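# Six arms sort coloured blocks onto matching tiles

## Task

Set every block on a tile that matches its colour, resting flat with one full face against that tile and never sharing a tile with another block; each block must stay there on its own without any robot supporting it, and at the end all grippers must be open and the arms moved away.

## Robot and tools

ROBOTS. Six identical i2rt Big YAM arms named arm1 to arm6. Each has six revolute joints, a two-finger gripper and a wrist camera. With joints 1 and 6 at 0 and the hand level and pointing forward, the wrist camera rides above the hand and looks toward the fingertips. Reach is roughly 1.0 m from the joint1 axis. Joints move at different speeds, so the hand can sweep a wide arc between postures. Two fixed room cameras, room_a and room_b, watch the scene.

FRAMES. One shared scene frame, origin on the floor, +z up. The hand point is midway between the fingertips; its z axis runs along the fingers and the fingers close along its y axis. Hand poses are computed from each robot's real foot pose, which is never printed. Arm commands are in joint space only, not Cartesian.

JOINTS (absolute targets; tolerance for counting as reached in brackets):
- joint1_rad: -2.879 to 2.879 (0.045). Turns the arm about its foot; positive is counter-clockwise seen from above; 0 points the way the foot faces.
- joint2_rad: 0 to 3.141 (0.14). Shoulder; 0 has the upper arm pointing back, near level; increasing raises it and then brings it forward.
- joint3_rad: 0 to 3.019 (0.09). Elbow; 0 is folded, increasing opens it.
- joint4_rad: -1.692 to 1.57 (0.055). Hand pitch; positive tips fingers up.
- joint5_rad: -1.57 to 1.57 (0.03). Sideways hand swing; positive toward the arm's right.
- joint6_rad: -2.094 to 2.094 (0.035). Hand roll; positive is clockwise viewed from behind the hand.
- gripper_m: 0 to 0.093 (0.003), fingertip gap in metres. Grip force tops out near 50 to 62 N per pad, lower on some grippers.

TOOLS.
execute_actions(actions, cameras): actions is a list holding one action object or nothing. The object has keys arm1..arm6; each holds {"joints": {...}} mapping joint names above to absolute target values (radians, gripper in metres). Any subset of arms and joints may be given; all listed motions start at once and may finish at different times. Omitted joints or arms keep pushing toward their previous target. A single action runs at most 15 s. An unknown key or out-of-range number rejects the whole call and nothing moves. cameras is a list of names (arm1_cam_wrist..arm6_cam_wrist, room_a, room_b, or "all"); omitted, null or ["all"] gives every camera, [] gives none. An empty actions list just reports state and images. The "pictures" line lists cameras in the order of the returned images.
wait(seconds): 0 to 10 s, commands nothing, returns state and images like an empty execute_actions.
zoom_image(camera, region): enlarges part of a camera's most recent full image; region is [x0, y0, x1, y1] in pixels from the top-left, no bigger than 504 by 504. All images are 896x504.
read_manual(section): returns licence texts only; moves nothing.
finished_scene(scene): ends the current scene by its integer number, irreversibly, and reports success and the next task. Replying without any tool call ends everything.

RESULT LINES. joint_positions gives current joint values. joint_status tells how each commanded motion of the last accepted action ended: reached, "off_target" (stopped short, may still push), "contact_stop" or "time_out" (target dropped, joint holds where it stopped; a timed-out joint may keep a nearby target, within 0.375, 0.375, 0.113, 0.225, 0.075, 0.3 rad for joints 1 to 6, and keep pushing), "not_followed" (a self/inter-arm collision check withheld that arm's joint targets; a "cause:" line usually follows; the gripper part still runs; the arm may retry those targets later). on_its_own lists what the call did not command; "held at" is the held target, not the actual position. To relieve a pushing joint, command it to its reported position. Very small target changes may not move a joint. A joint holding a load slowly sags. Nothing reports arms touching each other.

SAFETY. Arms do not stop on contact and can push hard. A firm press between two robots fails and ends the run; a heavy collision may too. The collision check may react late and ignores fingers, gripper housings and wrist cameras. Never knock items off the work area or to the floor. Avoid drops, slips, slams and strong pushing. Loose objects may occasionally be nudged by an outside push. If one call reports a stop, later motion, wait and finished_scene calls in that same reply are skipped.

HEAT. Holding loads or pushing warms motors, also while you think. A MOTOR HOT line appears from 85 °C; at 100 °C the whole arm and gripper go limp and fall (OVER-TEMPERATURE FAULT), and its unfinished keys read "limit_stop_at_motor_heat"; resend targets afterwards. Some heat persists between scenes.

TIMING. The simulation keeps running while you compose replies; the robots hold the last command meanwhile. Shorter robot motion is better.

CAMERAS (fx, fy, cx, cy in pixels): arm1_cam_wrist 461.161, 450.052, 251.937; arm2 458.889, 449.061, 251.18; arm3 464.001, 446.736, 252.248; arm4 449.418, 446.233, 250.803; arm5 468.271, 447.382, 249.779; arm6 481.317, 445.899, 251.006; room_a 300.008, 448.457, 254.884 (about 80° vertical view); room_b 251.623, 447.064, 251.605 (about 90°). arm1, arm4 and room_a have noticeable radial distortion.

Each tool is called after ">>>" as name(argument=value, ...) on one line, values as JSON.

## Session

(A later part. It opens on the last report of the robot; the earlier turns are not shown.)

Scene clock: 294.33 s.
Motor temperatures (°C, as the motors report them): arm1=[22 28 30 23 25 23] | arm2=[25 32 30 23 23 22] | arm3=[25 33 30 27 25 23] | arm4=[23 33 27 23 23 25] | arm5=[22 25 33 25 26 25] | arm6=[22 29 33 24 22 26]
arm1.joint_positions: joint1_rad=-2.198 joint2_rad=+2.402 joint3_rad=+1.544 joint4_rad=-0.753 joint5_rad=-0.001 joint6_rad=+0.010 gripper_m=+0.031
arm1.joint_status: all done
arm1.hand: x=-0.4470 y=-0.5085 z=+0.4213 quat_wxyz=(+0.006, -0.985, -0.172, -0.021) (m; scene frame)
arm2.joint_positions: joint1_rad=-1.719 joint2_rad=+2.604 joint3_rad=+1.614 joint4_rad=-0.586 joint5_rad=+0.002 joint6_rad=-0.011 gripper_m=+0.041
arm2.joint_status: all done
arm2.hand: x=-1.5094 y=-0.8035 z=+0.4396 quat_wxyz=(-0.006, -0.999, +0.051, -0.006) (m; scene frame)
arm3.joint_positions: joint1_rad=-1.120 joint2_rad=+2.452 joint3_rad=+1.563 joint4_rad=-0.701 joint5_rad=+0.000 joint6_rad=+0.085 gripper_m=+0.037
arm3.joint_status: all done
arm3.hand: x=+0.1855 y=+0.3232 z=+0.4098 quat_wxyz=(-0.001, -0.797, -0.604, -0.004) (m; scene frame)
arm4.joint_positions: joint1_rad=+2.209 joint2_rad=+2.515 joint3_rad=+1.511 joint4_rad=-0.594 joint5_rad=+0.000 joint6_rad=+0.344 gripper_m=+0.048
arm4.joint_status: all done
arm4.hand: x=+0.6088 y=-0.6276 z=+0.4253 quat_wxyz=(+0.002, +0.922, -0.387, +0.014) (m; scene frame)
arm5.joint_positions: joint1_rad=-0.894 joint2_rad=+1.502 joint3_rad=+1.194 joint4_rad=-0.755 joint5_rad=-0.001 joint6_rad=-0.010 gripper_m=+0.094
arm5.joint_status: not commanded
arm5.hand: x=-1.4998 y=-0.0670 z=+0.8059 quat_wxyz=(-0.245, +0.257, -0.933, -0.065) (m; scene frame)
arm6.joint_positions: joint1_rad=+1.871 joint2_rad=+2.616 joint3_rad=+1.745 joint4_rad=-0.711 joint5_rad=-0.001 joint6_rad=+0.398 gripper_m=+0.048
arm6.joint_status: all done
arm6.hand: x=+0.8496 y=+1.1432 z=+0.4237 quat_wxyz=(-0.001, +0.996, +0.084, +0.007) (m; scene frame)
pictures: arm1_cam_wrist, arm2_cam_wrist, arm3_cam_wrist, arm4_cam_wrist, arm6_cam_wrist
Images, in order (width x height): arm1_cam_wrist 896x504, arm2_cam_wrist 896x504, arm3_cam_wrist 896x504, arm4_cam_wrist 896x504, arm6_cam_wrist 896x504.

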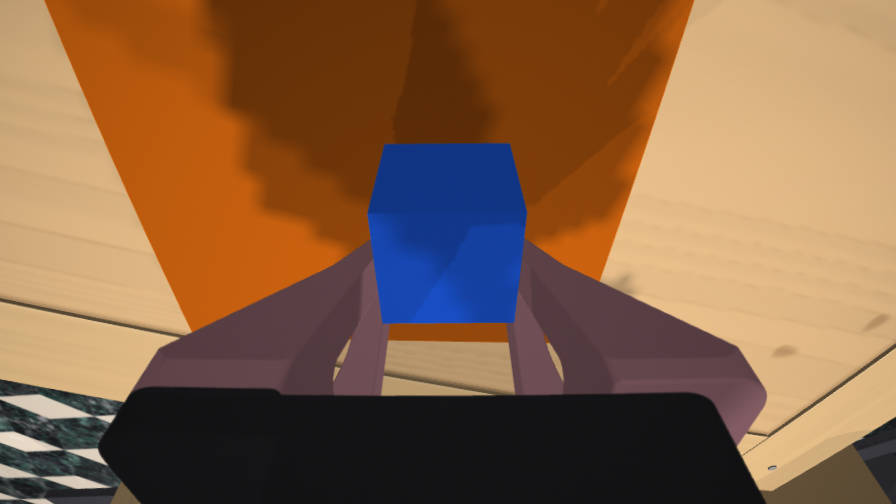

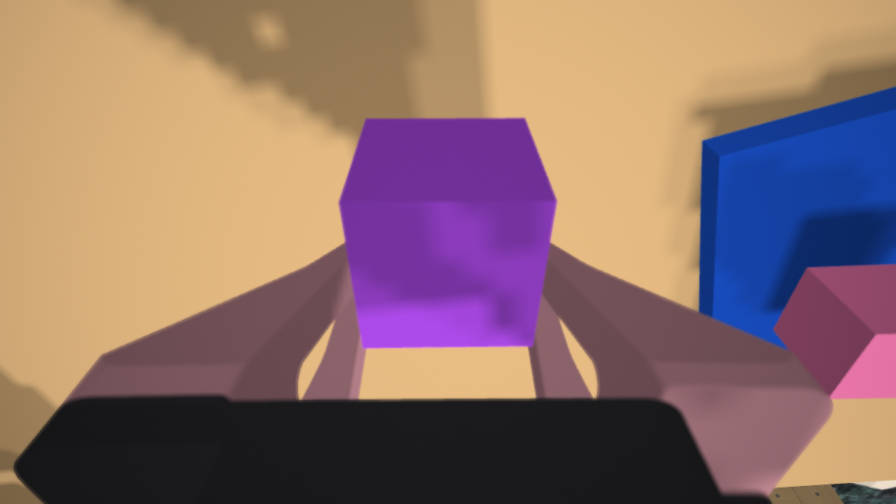

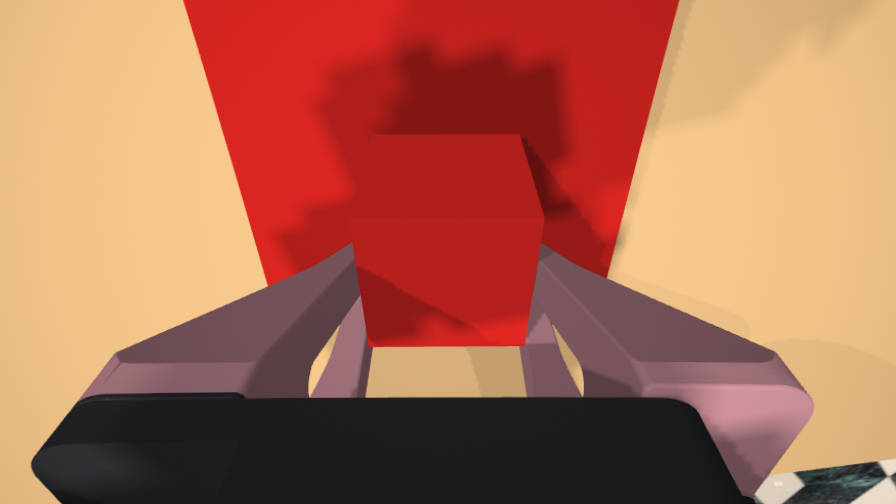

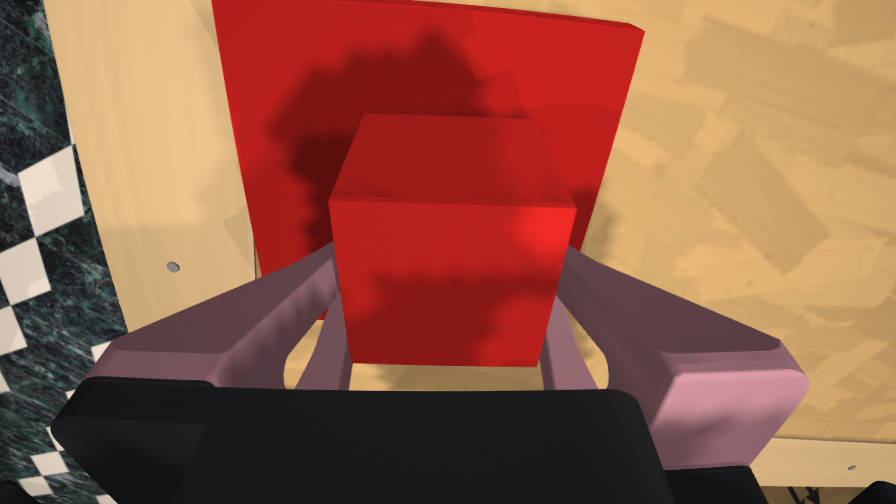

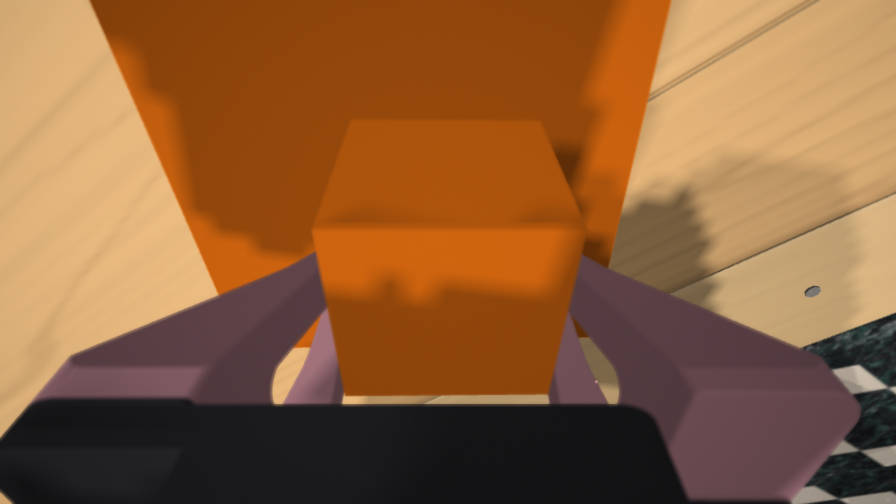

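>>> execute_actions(actions=[{"arm1":{"joints":{"joint2_rad":2.437}},"arm2":{"joints":{"joint2_rad":2.651}},"arm3":{"joints":{"joint2_rad":2.469}},"arm4":{"joints":{"joint2_rad":2.54}}}], cameras=[])

>>> execute_actions(actions=[{"arm1":{"joints":{"gripper_m":0.07}},"arm2":{"joints":{"gripper_m":0.065}},"arm3":{"joints":{"gripper_m":0.08}},"arm4":{"joints":{"gripper_m":0.085}},"arm6":{"joints":{"gripper_m":0.085}}}], cameras=["arm1_cam_wrist","arm2_cam_wrist","arm3_cam_wrist","arm4_cam_wrist","arm6_cam_wrist"])

Scene clock: 309.57 s.
Motor temperatures (°C, as the motors report them): arm1=[22 28 29 23 25 23] | arm2=[25 32 29 23 23 22] | arm3=[25 33 30 27 25 23] | arm4=[23 33 27 23 23 25] | arm5=[22 25 33 25 26 25] | arm6=[22 29 32 24 22 26]
arm1.joint_positions: joint1_rad=-2.198 joint2_rad=+2.411 joint3_rad=+1.544 joint4_rad=-0.751 joint5_rad=-0.001 joint6_rad=+0.010 gripper_m=+0.031
arm1.joint_status: all done
arm1.hand: x=-0.4446 y=-0.5076 z=+0.4165 quat_wxyz=(+0.006, -0.985, -0.172, -0.025) (m; scene frame)
arm2.joint_positions: joint1_rad=-1.719 joint2_rad=+2.638 joint3_rad=+1.614 joint4_rad=-0.586 joint5_rad=+0.002 joint6_rad=-0.011 gripper_m=+0.041
arm2.joint_status: all done
arm2.hand: x=-1.4942 y=-0.8055 z=+0.4202 quat_wxyz=(-0.007, -0.998, +0.051, -0.023) (m; scene frame)
arm3.joint_positions: joint1_rad=-1.120 joint2_rad=+2.454 joint3_rad=+1.563 joint4_rad=-0.701 joint5_rad=+0.000 joint6_rad=+0.085 gripper_m=+0.037
arm3.joint_status: all done
arm3.hand: x=+0.1857 y=+0.3239 z=+0.4083 quat_wxyz=(+0.000, -0.797, -0.604, -0.005) (m; scene frame)
arm4.joint_positions: joint1_rad=+2.209 joint2_rad=+2.522 joint3_rad=+1.511 joint4_rad=-0.594 joint5_rad=+0.000 joint6_rad=+0.345 gripper_m=+0.048
arm4.joint_status: all done
arm4.hand: x=+0.6114 y=-0.6289 z=+0.4212 quat_wxyz=(+0.002, +0.922, -0.387, +0.018) (m; scene frame)
arm5.joint_positions: joint1_rad=-0.894 joint2_rad=+1.502 joint3_rad=+1.194 joint4_rad=-0.755 joint5_rad=-0.001 joint6_rad=-0.010 gripper_m=+0.094
arm5.joint_status: not commanded
arm5.hand: x=-1.4998 y=-0.0670 z=+0.8059 quat_wxyz=(-0.245, +0.257, -0.933, -0.065) (m; scene frame)
arm6.joint_positions: joint1_rad=+1.871 joint2_rad=+2.616 joint3_rad=+1.745 joint4_rad=-0.711 joint5_rad=-0.001 joint6_rad=+0.398 gripper_m=+0.048
arm6.joint_status: not commanded
arm6.hand: x=+0.8496 y=+1.1432 z=+0.4237 quat_wxyz=(-0.001, +0.996, +0.084, +0.007) (m; scene frame)
pictures: none
No camera images: the call's "cameras" was empty. Leave "cameras" out to get every camera's image.

Scene clock: 310.20 s.
Motor temperatures (°C, as the motors report them): arm1=[22 28 29 23 25 23] | arm2=[25 32 29 23 23 22] | arm3=[25 33 30 27 25 23] | arm4=[23 33 27 23 23 25] | arm5=[22 25 33 25 26 25] | arm6=[22 29 32 24 22 26]
arm1.joint_positions: joint1_rad=-2.198 joint2_rad=+2.411 joint3_rad=+1.544 joint4_rad=-0.751 joint5_rad=-0.001 joint6_rad=+0.010 gripper_m=+0.070
arm1.joint_status: all done
arm1.hand: x=-0.4446 y=-0.5076 z=+0.4165 quat_wxyz=(+0.006, -0.985, -0.172, -0.025) (m; scene frame)
arm2.joint_positions: joint1_rad=-1.719 joint2_rad=+2.638 joint3_rad=+1.614 joint4_rad=-0.586 joint5_rad=+0.002 joint6_rad=-0.011 gripper_m=+0.065
arm2.joint_status: all done
arm2.hand: x=-1.4942 y=-0.8055 z=+0.4202 quat_wxyz=(-0.007, -0.998, +0.051, -0.023) (m; scene frame)
arm3.joint_positions: joint1_rad=-1.120 joint2_rad=+2.458 joint3_rad=+1.563 joint4_rad=-0.701 joint5_rad=+0.000 joint6_rad=+0.085 gripper_m=+0.080
arm3.joint_status: all done
arm3.hand: x=+0.1859 y=+0.3251 z=+0.4063 quat_wxyz=(+0.001, -0.797, -0.604, -0.006) (m; scene frame)
arm4.joint_positions: joint1_rad=+2.209 joint2_rad=+2.522 joint3_rad=+1.511 joint4_rad=-0.594 joint5_rad=+0.000 joint6_rad=+0.345 gripper_m=+0.085
arm4.joint_status: all done
arm4.hand: x=+0.6114 y=-0.6289 z=+0.4212 quat_wxyz=(+0.002, +0.922, -0.387, +0.018) (m; scene frame)
arm5.joint_positions: joint1_rad=-0.894 joint2_rad=+1.502 joint3_rad=+1.194 joint4_rad=-0.755 joint5_rad=-0.001 joint6_rad=-0.010 gripper_m=+0.094
arm5.joint_status: not commanded
arm5.hand: x=-1.4998 y=-0.0670 z=+0.8059 quat_wxyz=(-0.245, +0.257, -0.933, -0.065) (m; scene frame)
arm6.joint_positions: joint1_rad=+1.871 joint2_rad=+2.616 joint3_rad=+1.745 joint4_rad=-0.711 joint5_rad=-0.001 joint6_rad=+0.398 gripper_m=+0.085
arm6.joint_status: all done
arm6.hand: x=+0.8496 y=+1.1432 z=+0.4237 quat_wxyz=(-0.001, +0.996, +0.084, +0.007) (m; scene frame)
pictures: arm1_cam_wrist, arm2_cam_wrist, arm3_cam_wrist, arm4_cam_wrist, arm6_cam_wrist
Images, in order (width x height): arm1_cam_wrist 896x504, arm2_cam_wrist 896x504, arm3_cam_wrist 896x504, arm4_cam_wrist 896x504, arm6_cam_wrist 896x504.

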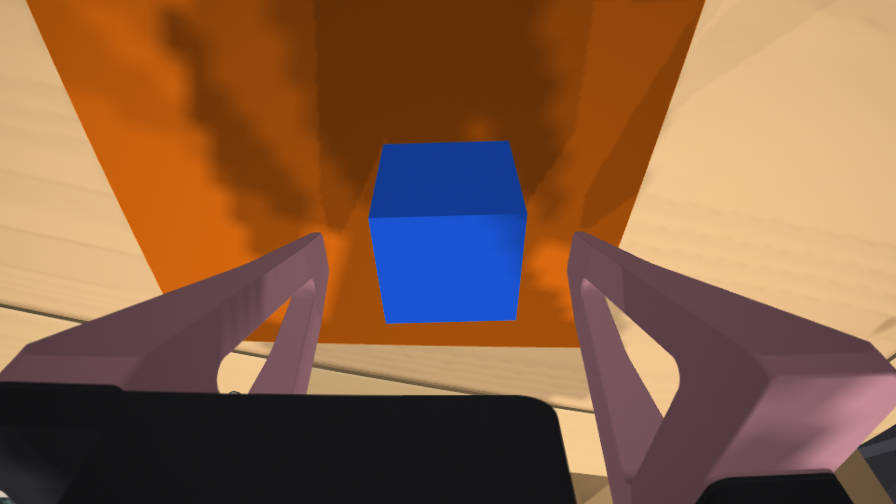

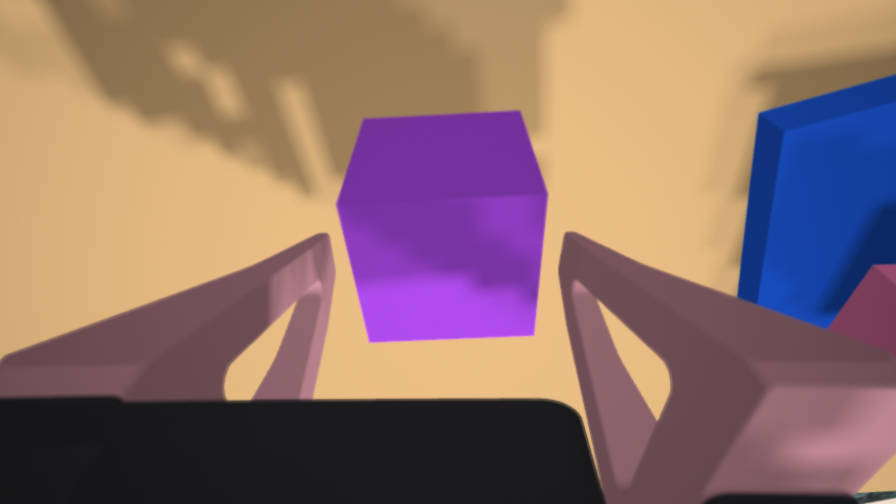

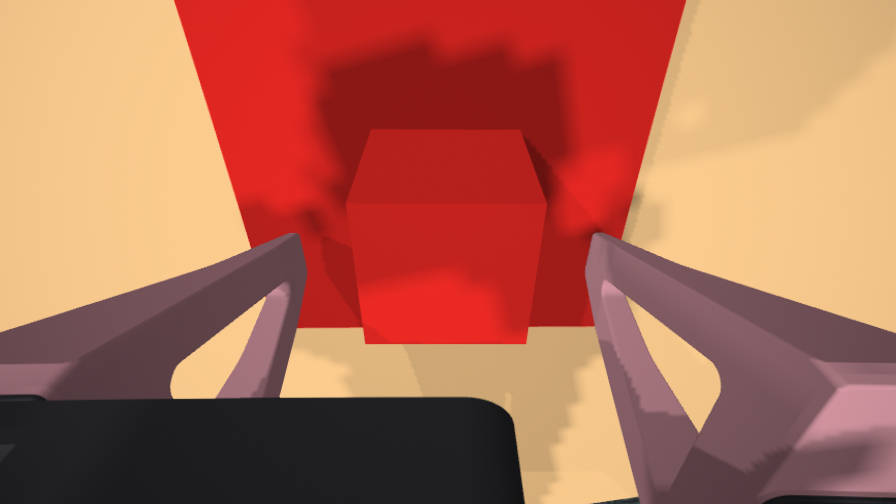

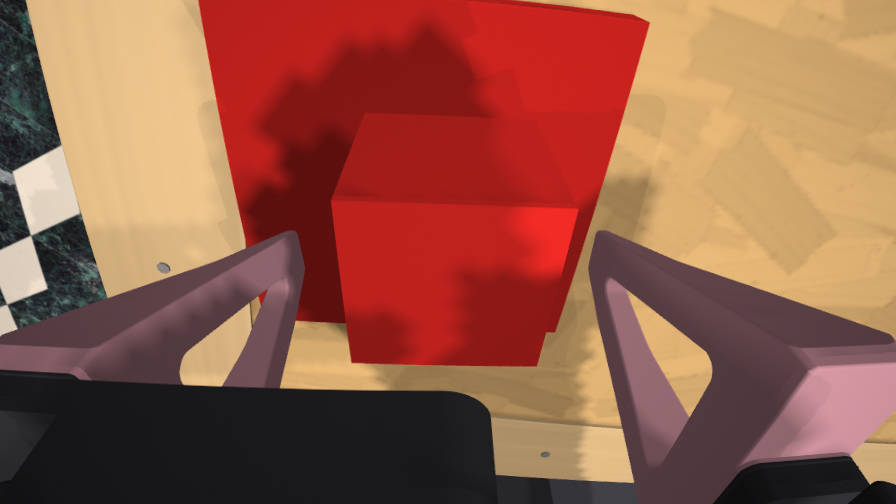

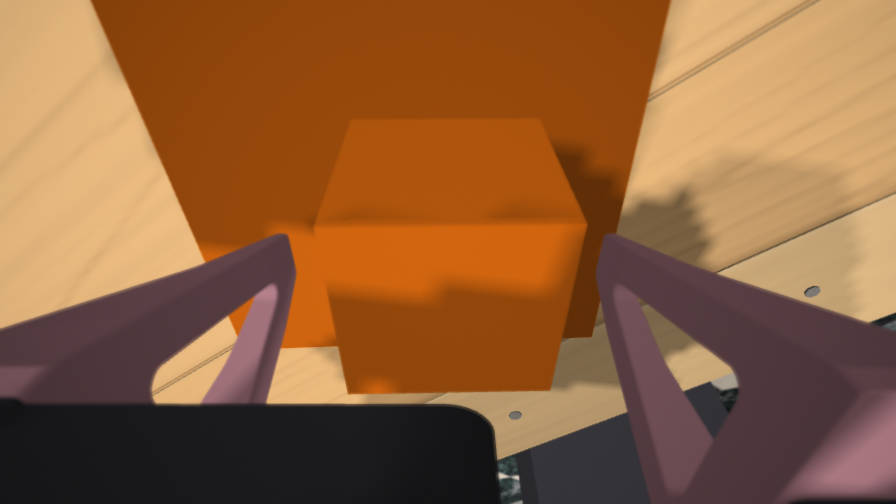

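>>> execute_actions(actions=[{"arm1":{"joints":{"joint2_rad":2.2,"joint3_rad":1.54,"joint4_rad":-0.9}},"arm2":{"joints":{"joint2_rad":2.41,"joint3_rad":1.435,"joint4_rad":-0.575}},"arm3":{"joints":{"joint2_rad":2.25,"joint3_rad":1.55,"joint4_rad":-0.86}},"arm4":{"joints":{"joint2_rad":2.3,"joint3_rad":1.46,"joint4_rad":-0.73}},"arm6":{"joints":{"joint2_rad":2.4,"joint3_rad":1.72,"joint4_rad":-0.88}}}], cameras=[])

>>> execute_actions(actions=[{"arm1":{"joints":{"joint1_rad":-1.9,"joint2_rad":1.3,"joint3_rad":1.0,"joint4_rad":-0.75}},"arm2":{"joints":{"joint1_rad":-1.965,"joint6_rad":-0.25,"gripper_m":0.085}},"arm3":{"joints":{"joint2_rad":1.6,"joint3_rad":1.25,"joint4_rad":-0.75}},"arm4":{"joints":{"joint2_rad":1.6,"joint3_rad":1.25,"joint4_rad":-0.75}},"arm6":{"joints":{"joint2_rad":1.6,"joint3_rad":1.25,"joint4_rad":-0.75}}}], cameras=["arm2_cam_wrist","arm3_cam_wrist","arm4_cam_wrist","arm6_cam_wrist","room_a"])

Scene clock: 329.33 s.
Motor temperatures (°C, as the motors report them): arm1=[22 28 29 23 25 23] | arm2=[25 32 29 23 23 22] | arm3=[25 33 30 27 25 23] | arm4=[23 33 27 23 23 25] | arm5=[22 25 33 25 26 25] | arm6=[22 29 31 24 22 26]
arm1.joint_positions: joint1_rad=-2.198 joint2_rad=+2.177 joint3_rad=+1.528 joint4_rad=-0.893 joint5_rad=-0.001 joint6_rad=+0.010 gripper_m=+0.070
arm1.joint_status: all done
arm1.hand: x=-0.4638 y=-0.5152 z=+0.5471 quat_wxyz=(-0.001, -0.985, -0.172, +0.012) (m; scene frame)
arm2.joint_positions: joint1_rad=-1.719 joint2_rad=+2.393 joint3_rad=+1.431 joint4_rad=-0.583 joint5_rad=+0.002 joint6_rad=-0.011 gripper_m=+0.065
arm2.joint_status: all done
arm2.hand: x=-1.4904 y=-0.8047 z=+0.5183 quat_wxyz=(-0.005, -0.999, +0.051, +0.010) (m; scene frame)
arm3.joint_positions: joint1_rad=-1.120 joint2_rad=+2.247 joint3_rad=+1.545 joint4_rad=-0.847 joint5_rad=+0.000 joint6_rad=+0.085 gripper_m=+0.080
arm3.joint_status: all done
arm3.hand: x=+0.1821 y=+0.3098 z=+0.5238 quat_wxyz=(-0.014, -0.797, -0.603, +0.011) (m; scene frame)
arm4.joint_positions: joint1_rad=+2.209 joint2_rad=+2.286 joint3_rad=+1.450 joint4_rad=-0.722 joint5_rad=+0.000 joint6_rad=+0.345 gripper_m=+0.085
arm4.joint_status: all done
arm4.hand: x=+0.5964 y=-0.6213 z=+0.5383 quat_wxyz=(+0.001, +0.922, -0.387, -0.006) (m; scene frame)
arm5.joint_positions: joint1_rad=-0.894 joint2_rad=+1.502 joint3_rad=+1.194 joint4_rad=-0.755 joint5_rad=-0.001 joint6_rad=-0.010 gripper_m=+0.094
arm5.joint_status: not commanded
arm5.hand: x=-1.4998 y=-0.0670 z=+0.8059 quat_wxyz=(-0.245, +0.257, -0.933, -0.065) (m; scene frame)
arm6.joint_positions: joint1_rad=+1.871 joint2_rad=+2.394 joint3_rad=+1.714 joint4_rad=-0.870 joint5_rad=-0.001 joint6_rad=+0.398 gripper_m=+0.085
arm6.joint_status: all done
arm6.hand: x=+0.8311 y=+1.1319 z=+0.5525 quat_wxyz=(+0.006, +0.996, +0.084, -0.008) (m; scene frame)
pictures: none
No camera images: the call's "cameras" was empty. Leave "cameras" out to get every camera's image.

Scene clock: 331.00 s.
Motor temperatures (°C, as the motors report them): arm1=[22 28 30 23 25 23] | arm2=[25 32 29 23 23 22] | arm3=[25 33 30 27 25 23] | arm4=[23 33 27 23 23 25] | arm5=[22 25 33 25 26 25] | arm6=[22 29 31 24 22 26]
arm1.joint_positions: joint1_rad=-1.902 joint2_rad=+1.293 joint3_rad=+0.998 joint4_rad=-0.759 joint5_rad=-0.002 joint6_rad=+0.008 gripper_m=+0.070
arm1.joint_status: all done
arm1.hand: x=-0.2713 y=-0.5914 z=+0.8092 quat_wxyz=(-0.082, -0.918, -0.307, +0.239) (m; scene frame)
arm2.joint_positions: joint1_rad=-1.963 joint2_rad=+2.393 joint3_rad=+1.431 joint4_rad=-0.583 joint5_rad=+0.001 joint6_rad=-0.236 gripper_m=+0.085
arm2.joint_status: all done
arm2.hand: x=-1.4578 y=-0.6696 z=+0.5167 quat_wxyz=(-0.002, -0.998, +0.061, +0.009) (m; scene frame)
arm3.joint_positions: joint1_rad=-1.120 joint2_rad=+1.600 joint3_rad=+1.257 joint4_rad=-0.763 joint5_rad=+0.000 joint6_rad=+0.085 gripper_m=+0.080
arm3.joint_status: all done
arm3.hand: x=+0.1882 y=+0.3511 z=+0.7911 quat_wxyz=(-0.161, -0.775, -0.586, +0.174) (m; scene frame)
arm4.joint_positions: joint1_rad=+2.209 joint2_rad=+1.594 joint3_rad=+1.238 joint4_rad=-0.749 joint5_rad=+0.000 joint6_rad=+0.345 gripper_m=+0.085
arm4.joint_status: all done
arm4.hand: x=+0.6088 y=-0.6265 z=+0.8502 quat_wxyz=(-0.011, +0.897, -0.377, -0.230) (m; scene frame)
arm5.joint_positions: joint1_rad=-0.894 joint2_rad=+1.502 joint3_rad=+1.194 joint4_rad=-0.755 joint5_rad=-0.001 joint6_rad=-0.010 gripper_m=+0.094
arm5.joint_status: not commanded
arm5.hand: x=-1.4998 y=-0.0670 z=+0.8059 quat_wxyz=(-0.245, +0.257, -0.933, -0.065) (m; scene frame)
arm6.joint_positions: joint1_rad=+1.871 joint2_rad=+1.597 joint3_rad=+1.258 joint4_rad=-0.761 joint5_rad=-0.001 joint6_rad=+0.398 gripper_m=+0.085
arm6.joint_status: all done
arm6.hand: x=+0.8949 y=+1.1734 z=+0.8611 quat_wxyz=(+0.109, +0.969, +0.081, -0.205) (m; scene frame)
pictures: arm2_cam_wrist, arm3_cam_wrist, arm4_cam_wrist, arm6_cam_wrist, room_a
Images, in order (width x height): arm2_cam_wrist 896x504, arm3_cam_wrist 896x504, arm4_cam_wrist 896x504, arm6_cam_wrist 896x504, room_a 896x504.

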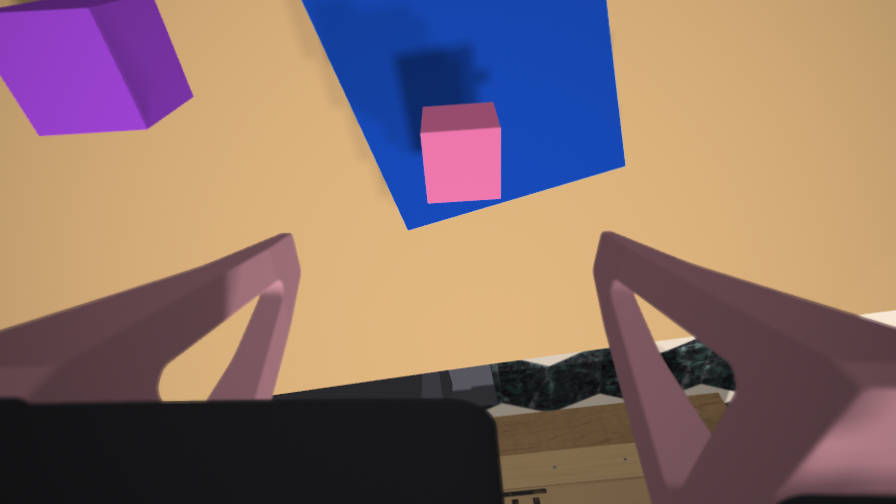

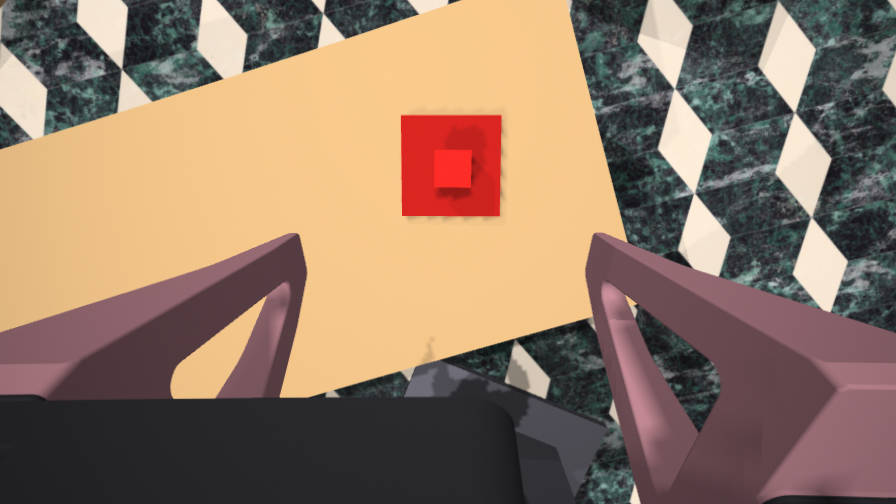

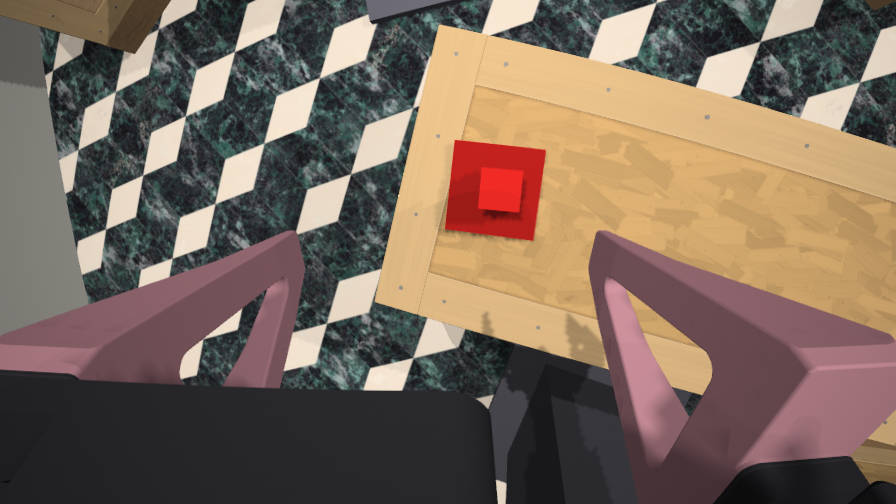

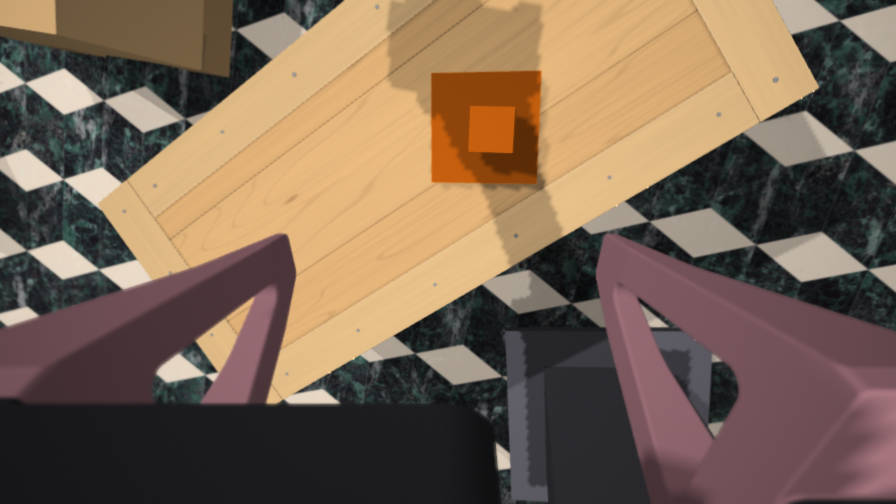

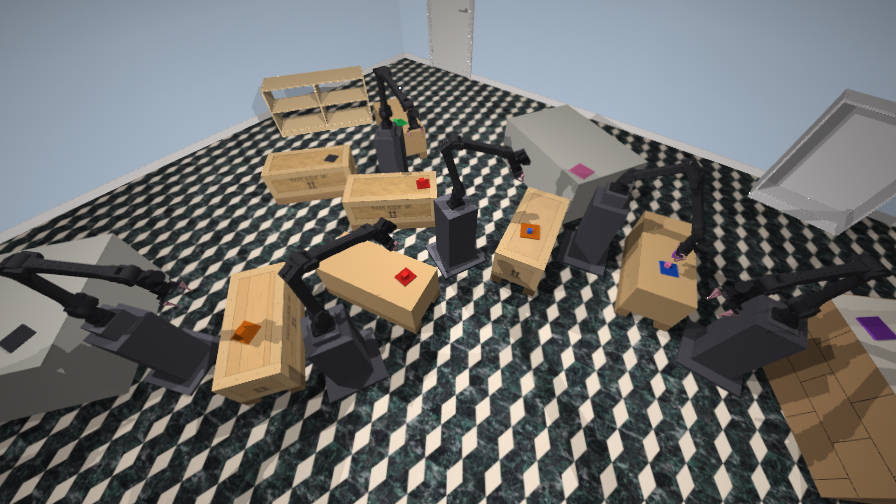

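>>> execute_actions(actions=[{"arm2":{"joints":{"joint2_rad":2.582,"joint3_rad":1.51,"joint4_rad":-0.465}},"arm4":{"joints":{"joint1_rad":1.5,"joint6_rad":0}},"arm1":{"joints":{"joint1_rad":-1.3,"joint2_rad":0.9}},"arm3":{"joints":{"joint2_rad":1.1}},"arm6":{"joints":{"joint2_rad":1.1}}}], cameras=["arm2_cam_wrist"])

Scene clock: 343.27 s.
Motor temperatures (°C, as the motors report them): arm1=[22 27 30 23 25 23] | arm2=[25 32 29 23 23 22] | arm3=[25 32 31 27 25 23] | arm4=[23 33 28 23 23 25] | arm5=[22 25 33 26 26 25] | arm6=[22 28 32 24 22 26]
arm1.joint_positions: joint1_rad=-1.304 joint2_rad=+0.891 joint3_rad=+0.988 joint4_rad=-0.758 joint5_rad=-0.001 joint6_rad=+0.008 gripper_m=+0.070
arm1.joint_status: all done
arm1.hand: x=-0.0276 y=-0.6967 z=+0.9746 quat_wxyz=(-0.258, -0.732, -0.523, +0.353) (m; scene frame)
arm2.joint_positions: joint1_rad=-1.963 joint2_rad=+2.590 joint3_rad=+1.501 joint4_rad=-0.475 joint5_rad=+0.001 joint6_rad=-0.236 gripper_m=+0.085
arm2.joint_status: all done
arm2.hand: x=-1.4461 y=-0.6750 z=+0.4242 quat_wxyz=(-0.005, -0.998, +0.061, +0.000) (m; scene frame)
arm3.joint_positions: joint1_rad=-1.120 joint2_rad=+1.106 joint3_rad=+1.248 joint4_rad=-0.763 joint5_rad=+0.000 joint6_rad=+0.085 gripper_m=+0.080
arm3.joint_status: all done
arm3.hand: x=+0.2022 y=+0.4332 z=+1.0413 quat_wxyz=(-0.312, -0.708, -0.534, +0.342) (m; scene frame)
arm4.joint_positions: joint1_rad=+1.491 joint2_rad=+1.594 joint3_rad=+1.238 joint4_rad=-0.749 joint5_rad=+0.001 joint6_rad=+0.016 gripper_m=+0.085
arm4.joint_status: all done
arm4.hand: x=+0.8975 y=-0.3518 z=+0.8495 quat_wxyz=(-0.125, +0.808, -0.543, -0.192) (m; scene frame)
arm5.joint_positions: joint1_rad=-0.894 joint2_rad=+1.502 joint3_rad=+1.194 joint4_rad=-0.755 joint5_rad=-0.001 joint6_rad=-0.010 gripper_m=+0.094
arm5.joint_status: not commanded
arm5.hand: x=-1.4998 y=-0.0670 z=+0.8059 quat_wxyz=(-0.245, +0.257, -0.933, -0.065) (m; scene frame)
arm6.joint_positions: joint1_rad=+1.871 joint2_rad=+1.107 joint3_rad=+1.245 joint4_rad=-0.761 joint5_rad=-0.001 joint6_rad=+0.398 gripper_m=+0.085
arm6.joint_status: all done
arm6.hand: x=+0.9619 y=+1.2168 z=+1.1093 quat_wxyz=(+0.213, +0.887, +0.074, -0.403) (m; scene frame)
pictures: arm2_cam_wrist
Images, in order (width x height): arm2_cam_wrist 896x504.

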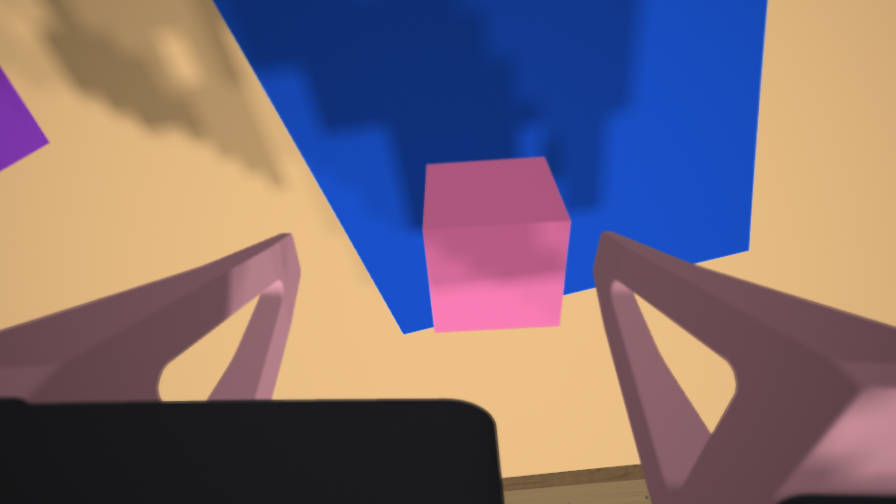

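>>> execute_actions(actions=[{"arm2":{"joints":{"gripper_m":0.012}}}], cameras=["arm2_cam_wrist"])

>>> execute_actions(actions=[{"arm2":{"joints":{"joint2_rad":1.86,"joint3_rad":1.48,"joint4_rad":-1.166}},"arm4":{"joints":{"joint1_rad":0.0}},"arm1":{"joints":{"joint1_rad":-0.3,"joint2_rad":0.4,"joint3_rad":1.3,"joint4_rad":-1.2}}}], cameras=["arm2_cam_wrist","room_a","room_b"])

Scene clock: 349.50 s.
Motor temperatures (°C, as the motors report them): arm1=[22 26 31 23 25 23] | arm2=[25 32 29 23 23 22] | arm3=[25 32 31 27 25 23] | arm4=[23 32 29 23 23 25] | arm5=[22 25 34 26 26 25] | arm6=[22 28 33 24 22 26]
arm1.joint_positions: joint1_rad=-1.304 joint2_rad=+0.891 joint3_rad=+0.988 joint4_rad=-0.758 joint5_rad=-0.001 joint6_rad=+0.008 gripper_m=+0.070
arm1.joint_status: not commanded
arm1.hand: x=-0.0276 y=-0.6967 z=+0.9746 quat_wxyz=(-0.258, -0.732, -0.523, +0.353) (m; scene frame)
arm2.joint_positions: joint1_rad=-1.963 joint2_rad=+2.590 joint3_rad=+1.501 joint4_rad=-0.475 joint5_rad=+0.001 joint6_rad=-0.237 gripper_m=+0.032
arm2.joint_status: gripper_m off_target (ended at +0.032, target +0.012)
arm2.hand: x=-1.4461 y=-0.6750 z=+0.4242 quat_wxyz=(-0.005, -0.998, +0.060, +0.000) (m; scene frame)
arm3.joint_positions: joint1_rad=-1.120 joint2_rad=+1.106 joint3_rad=+1.248 joint4_rad=-0.763 joint5_rad=+0.000 joint6_rad=+0.085 gripper_m=+0.080
arm3.joint_status: not commanded
arm3.hand: x=+0.2022 y=+0.4332 z=+1.0413 quat_wxyz=(-0.312, -0.708, -0.534, +0.342) (m; scene frame)
arm4.joint_positions: joint1_rad=+1.491 joint2_rad=+1.594 joint3_rad=+1.238 joint4_rad=-0.749 joint5_rad=+0.001 joint6_rad=+0.015 gripper_m=+0.085
arm4.joint_status: not commanded
arm4.hand: x=+0.8975 y=-0.3518 z=+0.8495 quat_wxyz=(-0.125, +0.808, -0.543, -0.192) (m; scene frame)
arm5.joint_positions: joint1_rad=-0.894 joint2_rad=+1.502 joint3_rad=+1.194 joint4_rad=-0.755 joint5_rad=-0.001 joint6_rad=-0.010 gripper_m=+0.094
arm5.joint_status: not commanded
arm5.hand: x=-1.4998 y=-0.0670 z=+0.8059 quat_wxyz=(-0.245, +0.257, -0.933, -0.065) (m; scene frame)
arm6.joint_positions: joint1_rad=+1.871 joint2_rad=+1.107 joint3_rad=+1.245 joint4_rad=-0.761 joint5_rad=-0.001 joint6_rad=+0.398 gripper_m=+0.085
arm6.joint_status: not commanded
arm6.hand: x=+0.9619 y=+1.2168 z=+1.1093 quat_wxyz=(+0.213, +0.887, +0.074, -0.403) (m; scene frame)
pictures: arm2_cam_wrist
Images, in order (width x height): arm2_cam_wrist 896x504.

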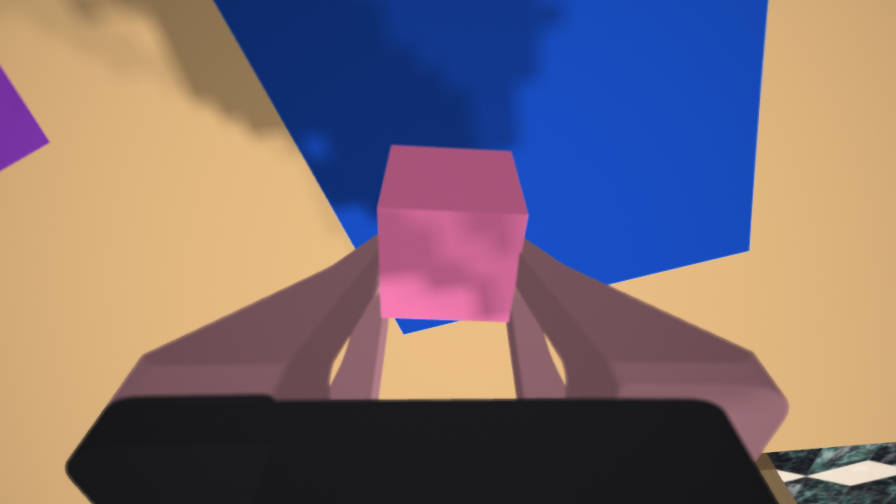

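Scene clock: 351.30 s.
Motor temperatures (°C, as the motors report them): arm1=[22 26 31 23 25 23] | arm2=[25 32 29 23 23 22] | arm3=[25 32 31 27 25 23] | arm4=[23 32 29 23 23 25] | arm5=[22 25 34 26 26 25] | arm6=[22 27 34 24 22 26]
arm1.joint_positions: joint1_rad=-0.306 joint2_rad=+0.403 joint3_rad=+1.295 joint4_rad=-1.194 joint5_rad=-0.002 joint6_rad=+0.008 gripper_m=+0.070
arm1.joint_status: all done
arm1.hand: x=+0.2110 y=-0.4441 z=+1.1884 quat_wxyz=(-0.536, -0.352, -0.725, +0.251) (m; scene frame)
arm2.joint_positions: joint1_rad=-1.963 joint2_rad=+1.849 joint3_rad=+1.471 joint4_rad=-1.153 joint5_rad=+0.001 joint6_rad=-0.237 gripper_m=+0.032
arm2.joint_status: all done
arm2.hand: x=-1.4461 y=-0.6706 z=+0.8269 quat_wxyz=(+0.000, -0.998, +0.060, +0.016) (m; scene frame)
arm3.joint_positions: joint1_rad=-1.120 joint2_rad=+1.106 joint3_rad=+1.248 joint4_rad=-0.763 joint5_rad=+0.000 joint6_rad=+0.085 gripper_m=+0.080
arm3.joint_status: not commanded
arm3.hand: x=+0.2022 y=+0.4332 z=+1.0413 quat_wxyz=(-0.312, -0.708, -0.534, +0.342) (m; scene frame)
arm4.joint_positions: joint1_rad=-0.003 joint2_rad=+1.594 joint3_rad=+1.238 joint4_rad=-0.749 joint5_rad=+0.000 joint6_rad=+0.013 gripper_m=+0.085
arm4.joint_status: all done
arm4.hand: x=+1.6220 y=-0.6124 z=+0.8501 quat_wxyz=(-0.223, +0.225, -0.947, -0.055) (m; scene frame)
arm5.joint_positions: joint1_rad=-0.894 joint2_rad=+1.502 joint3_rad=+1.194 joint4_rad=-0.755 joint5_rad=-0.001 joint6_rad=-0.010 gripper_m=+0.094
arm5.joint_status: not commanded
arm5.hand: x=-1.4998 y=-0.0670 z=+0.8059 quat_wxyz=(-0.245, +0.257, -0.933, -0.065) (m; scene frame)
arm6.joint_positions: joint1_rad=+1.871 joint2_rad=+1.107 joint3_rad=+1.245 joint4_rad=-0.761 joint5_rad=-0.001 joint6_rad=+0.398 gripper_m=+0.085
arm6.joint_status: not commanded
arm6.hand: x=+0.9619 y=+1.2168 z=+1.1093 quat_wxyz=(+0.213, +0.887, +0.074, -0.403) (m; scene frame)
pictures: arm2_cam_wrist, room_a, room_b
Images, in order (width x height): arm2_cam_wrist 896x504, room_a 896x504, room_b 896x504.

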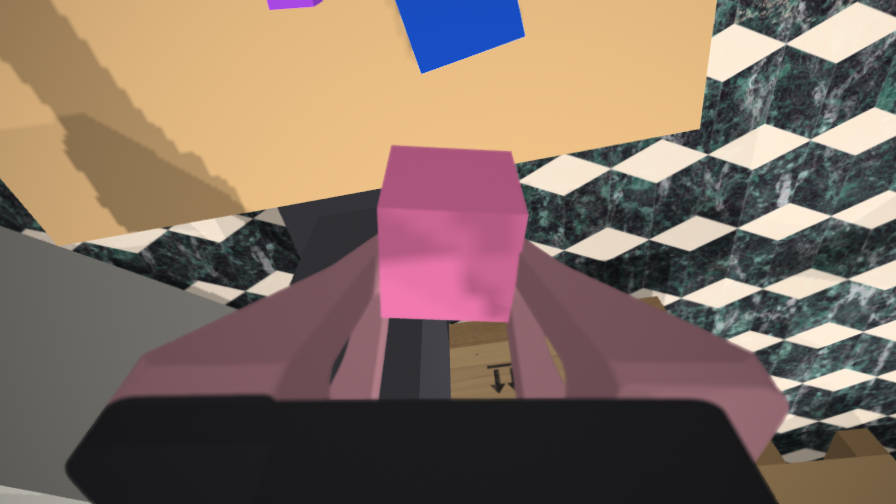

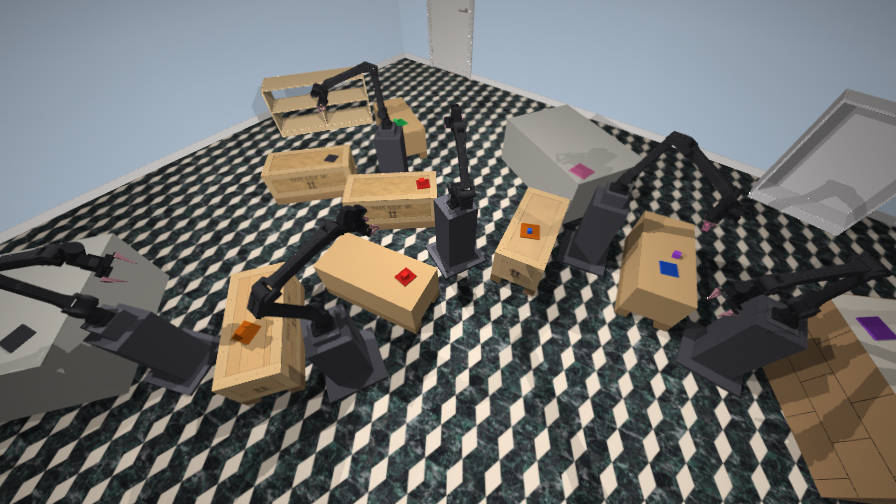

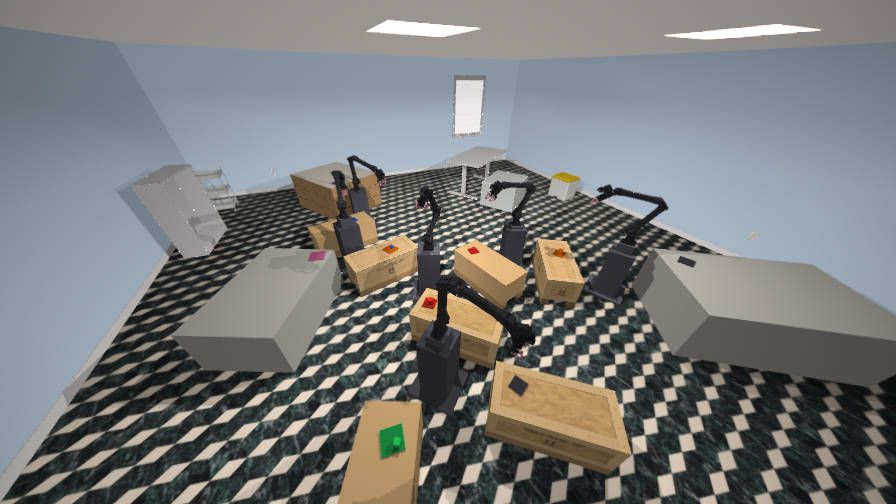

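>>> execute_actions(actions=[{"arm2":{"joints":{"joint1_rad":0.575,"joint2_rad":1.622,"joint3_rad":1.065,"joint4_rad":-1.0,"joint6_rad":0}},"arm4":{"joints":{"joint1_rad":-1.35}},"arm5":{"joints":{"joint1_rad":-2.185,"joint2_rad":2.365,"joint3_rad":1.845,"joint4_rad":-1.022,"joint6_rad":-0.71}},"arm3":{"joints":{"joint2_rad":0.5,"joint4_rad":-1.2}},"arm6":{"joints":{"joint2_rad":0.5,"joint4_rad":-1.2}}}], cameras=["arm2_cam_wrist","arm4_cam_wrist","arm5_cam_wrist","room_a"])

Scene clock: 368.90 s.
Motor temperatures (°C, as the motors report them): arm1=[22 26 30 23 25 23] | arm2=[25 32 31 23 23 22] | arm3=[25 31 32 27 25 23] | arm4=[23 32 29 23 23 25] | arm5=[22 26 34 25 26 25] | arm6=[22 27 35 24 22 26]
arm1.joint_positions: joint1_rad=-0.306 joint2_rad=+0.403 joint3_rad=+1.295 joint4_rad=-1.194 joint5_rad=-0.002 joint6_rad=+0.008 gripper_m=+0.070
arm1.joint_status: not commanded
arm1.hand: x=+0.2110 y=-0.4441 z=+1.1884 quat_wxyz=(-0.536, -0.352, -0.725, +0.251) (m; scene frame)
arm2.joint_positions: joint1_rad=+0.579 joint2_rad=+1.621 joint3_rad=+1.069 joint4_rad=-1.005 joint5_rad=-0.001 joint6_rad=-0.014 gripper_m=+0.032
arm2.joint_status: all done
arm2.hand: x=-0.6738 y=-1.2238 z=+0.8083 quat_wxyz=(-0.012, -0.454, -0.891, +0.007) (m; scene frame)
arm3.joint_positions: joint1_rad=-1.120 joint2_rad=+0.500 joint3_rad=+1.248 joint4_rad=-1.186 joint5_rad=+0.000 joint6_rad=+0.085 gripper_m=+0.080
arm3.joint_status: all done
arm3.hand: x=+0.2519 y=+0.6965 z=+1.1547 quat_wxyz=(-0.365, -0.671, -0.505, +0.401) (m; scene frame)
arm4.joint_positions: joint1_rad=-1.352 joint2_rad=+1.594 joint3_rad=+1.238 joint4_rad=-0.749 joint5_rad=+0.000 joint6_rad=+0.013 gripper_m=+0.085
arm4.joint_status: all done
arm4.hand: x=+1.4843 y=-1.3069 z=+0.8519 quat_wxyz=(-0.210, -0.415, -0.880, +0.097) (m; scene frame)
arm5.joint_positions: joint1_rad=-2.180 joint2_rad=+2.384 joint3_rad=+1.807 joint4_rad=-1.014 joint5_rad=+0.001 joint6_rad=-0.698 gripper_m=+0.094
arm5.joint_status: all done
arm5.hand: x=-1.4938 y=-0.7958 z=+0.5101 quat_wxyz=(+0.006, -0.030, -1.000, -0.006) (m; scene frame)
arm6.joint_positions: joint1_rad=+1.871 joint2_rad=+0.499 joint3_rad=+1.245 joint4_rad=-1.190 joint5_rad=-0.001 joint6_rad=+0.398 gripper_m=+0.085
arm6.joint_status: all done
arm6.hand: x=+1.1869 y=+1.3599 z=+1.2257 quat_wxyz=(+0.249, +0.843, +0.070, -0.472) (m; scene frame)
pictures: arm2_cam_wrist, arm4_cam_wrist, arm5_cam_wrist, room_a
Images, in order (width x height): arm2_cam_wrist 896x504, arm4_cam_wrist 896x504, arm5_cam_wrist 896x504, room_a 896x504.

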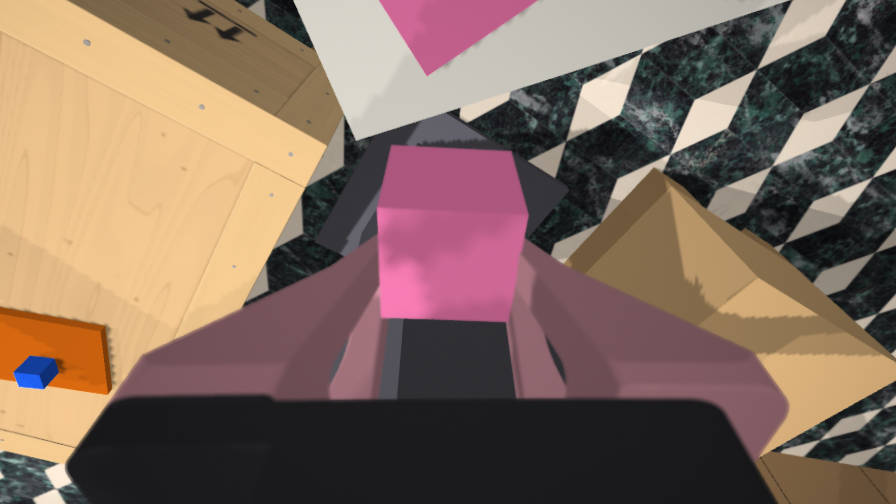

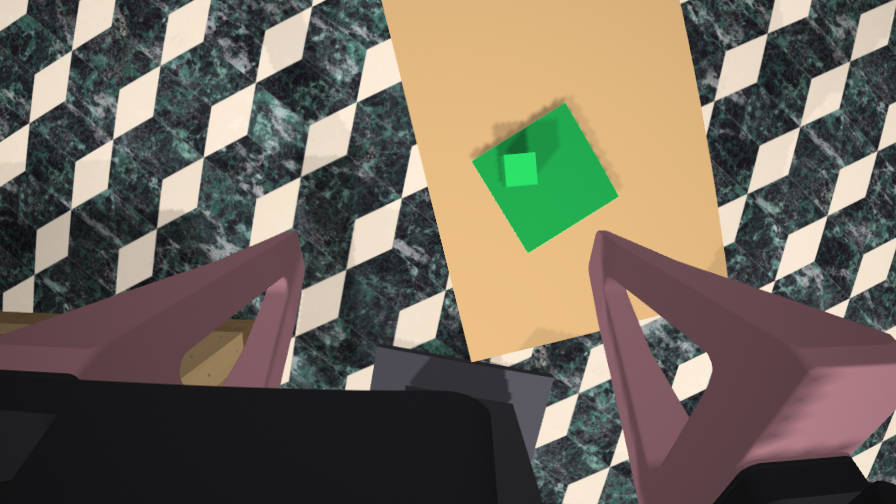

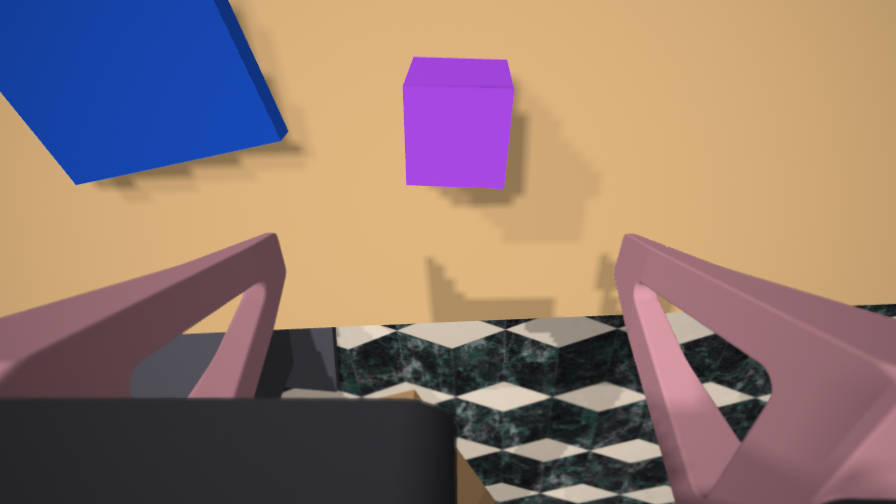

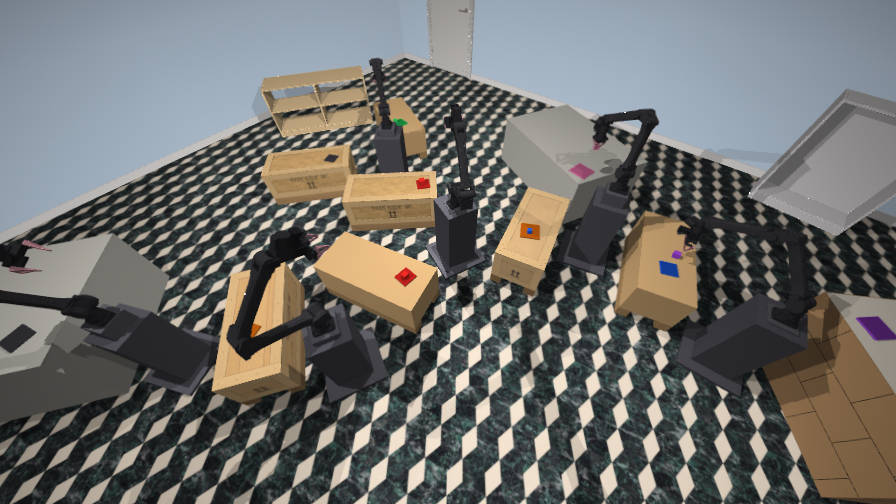

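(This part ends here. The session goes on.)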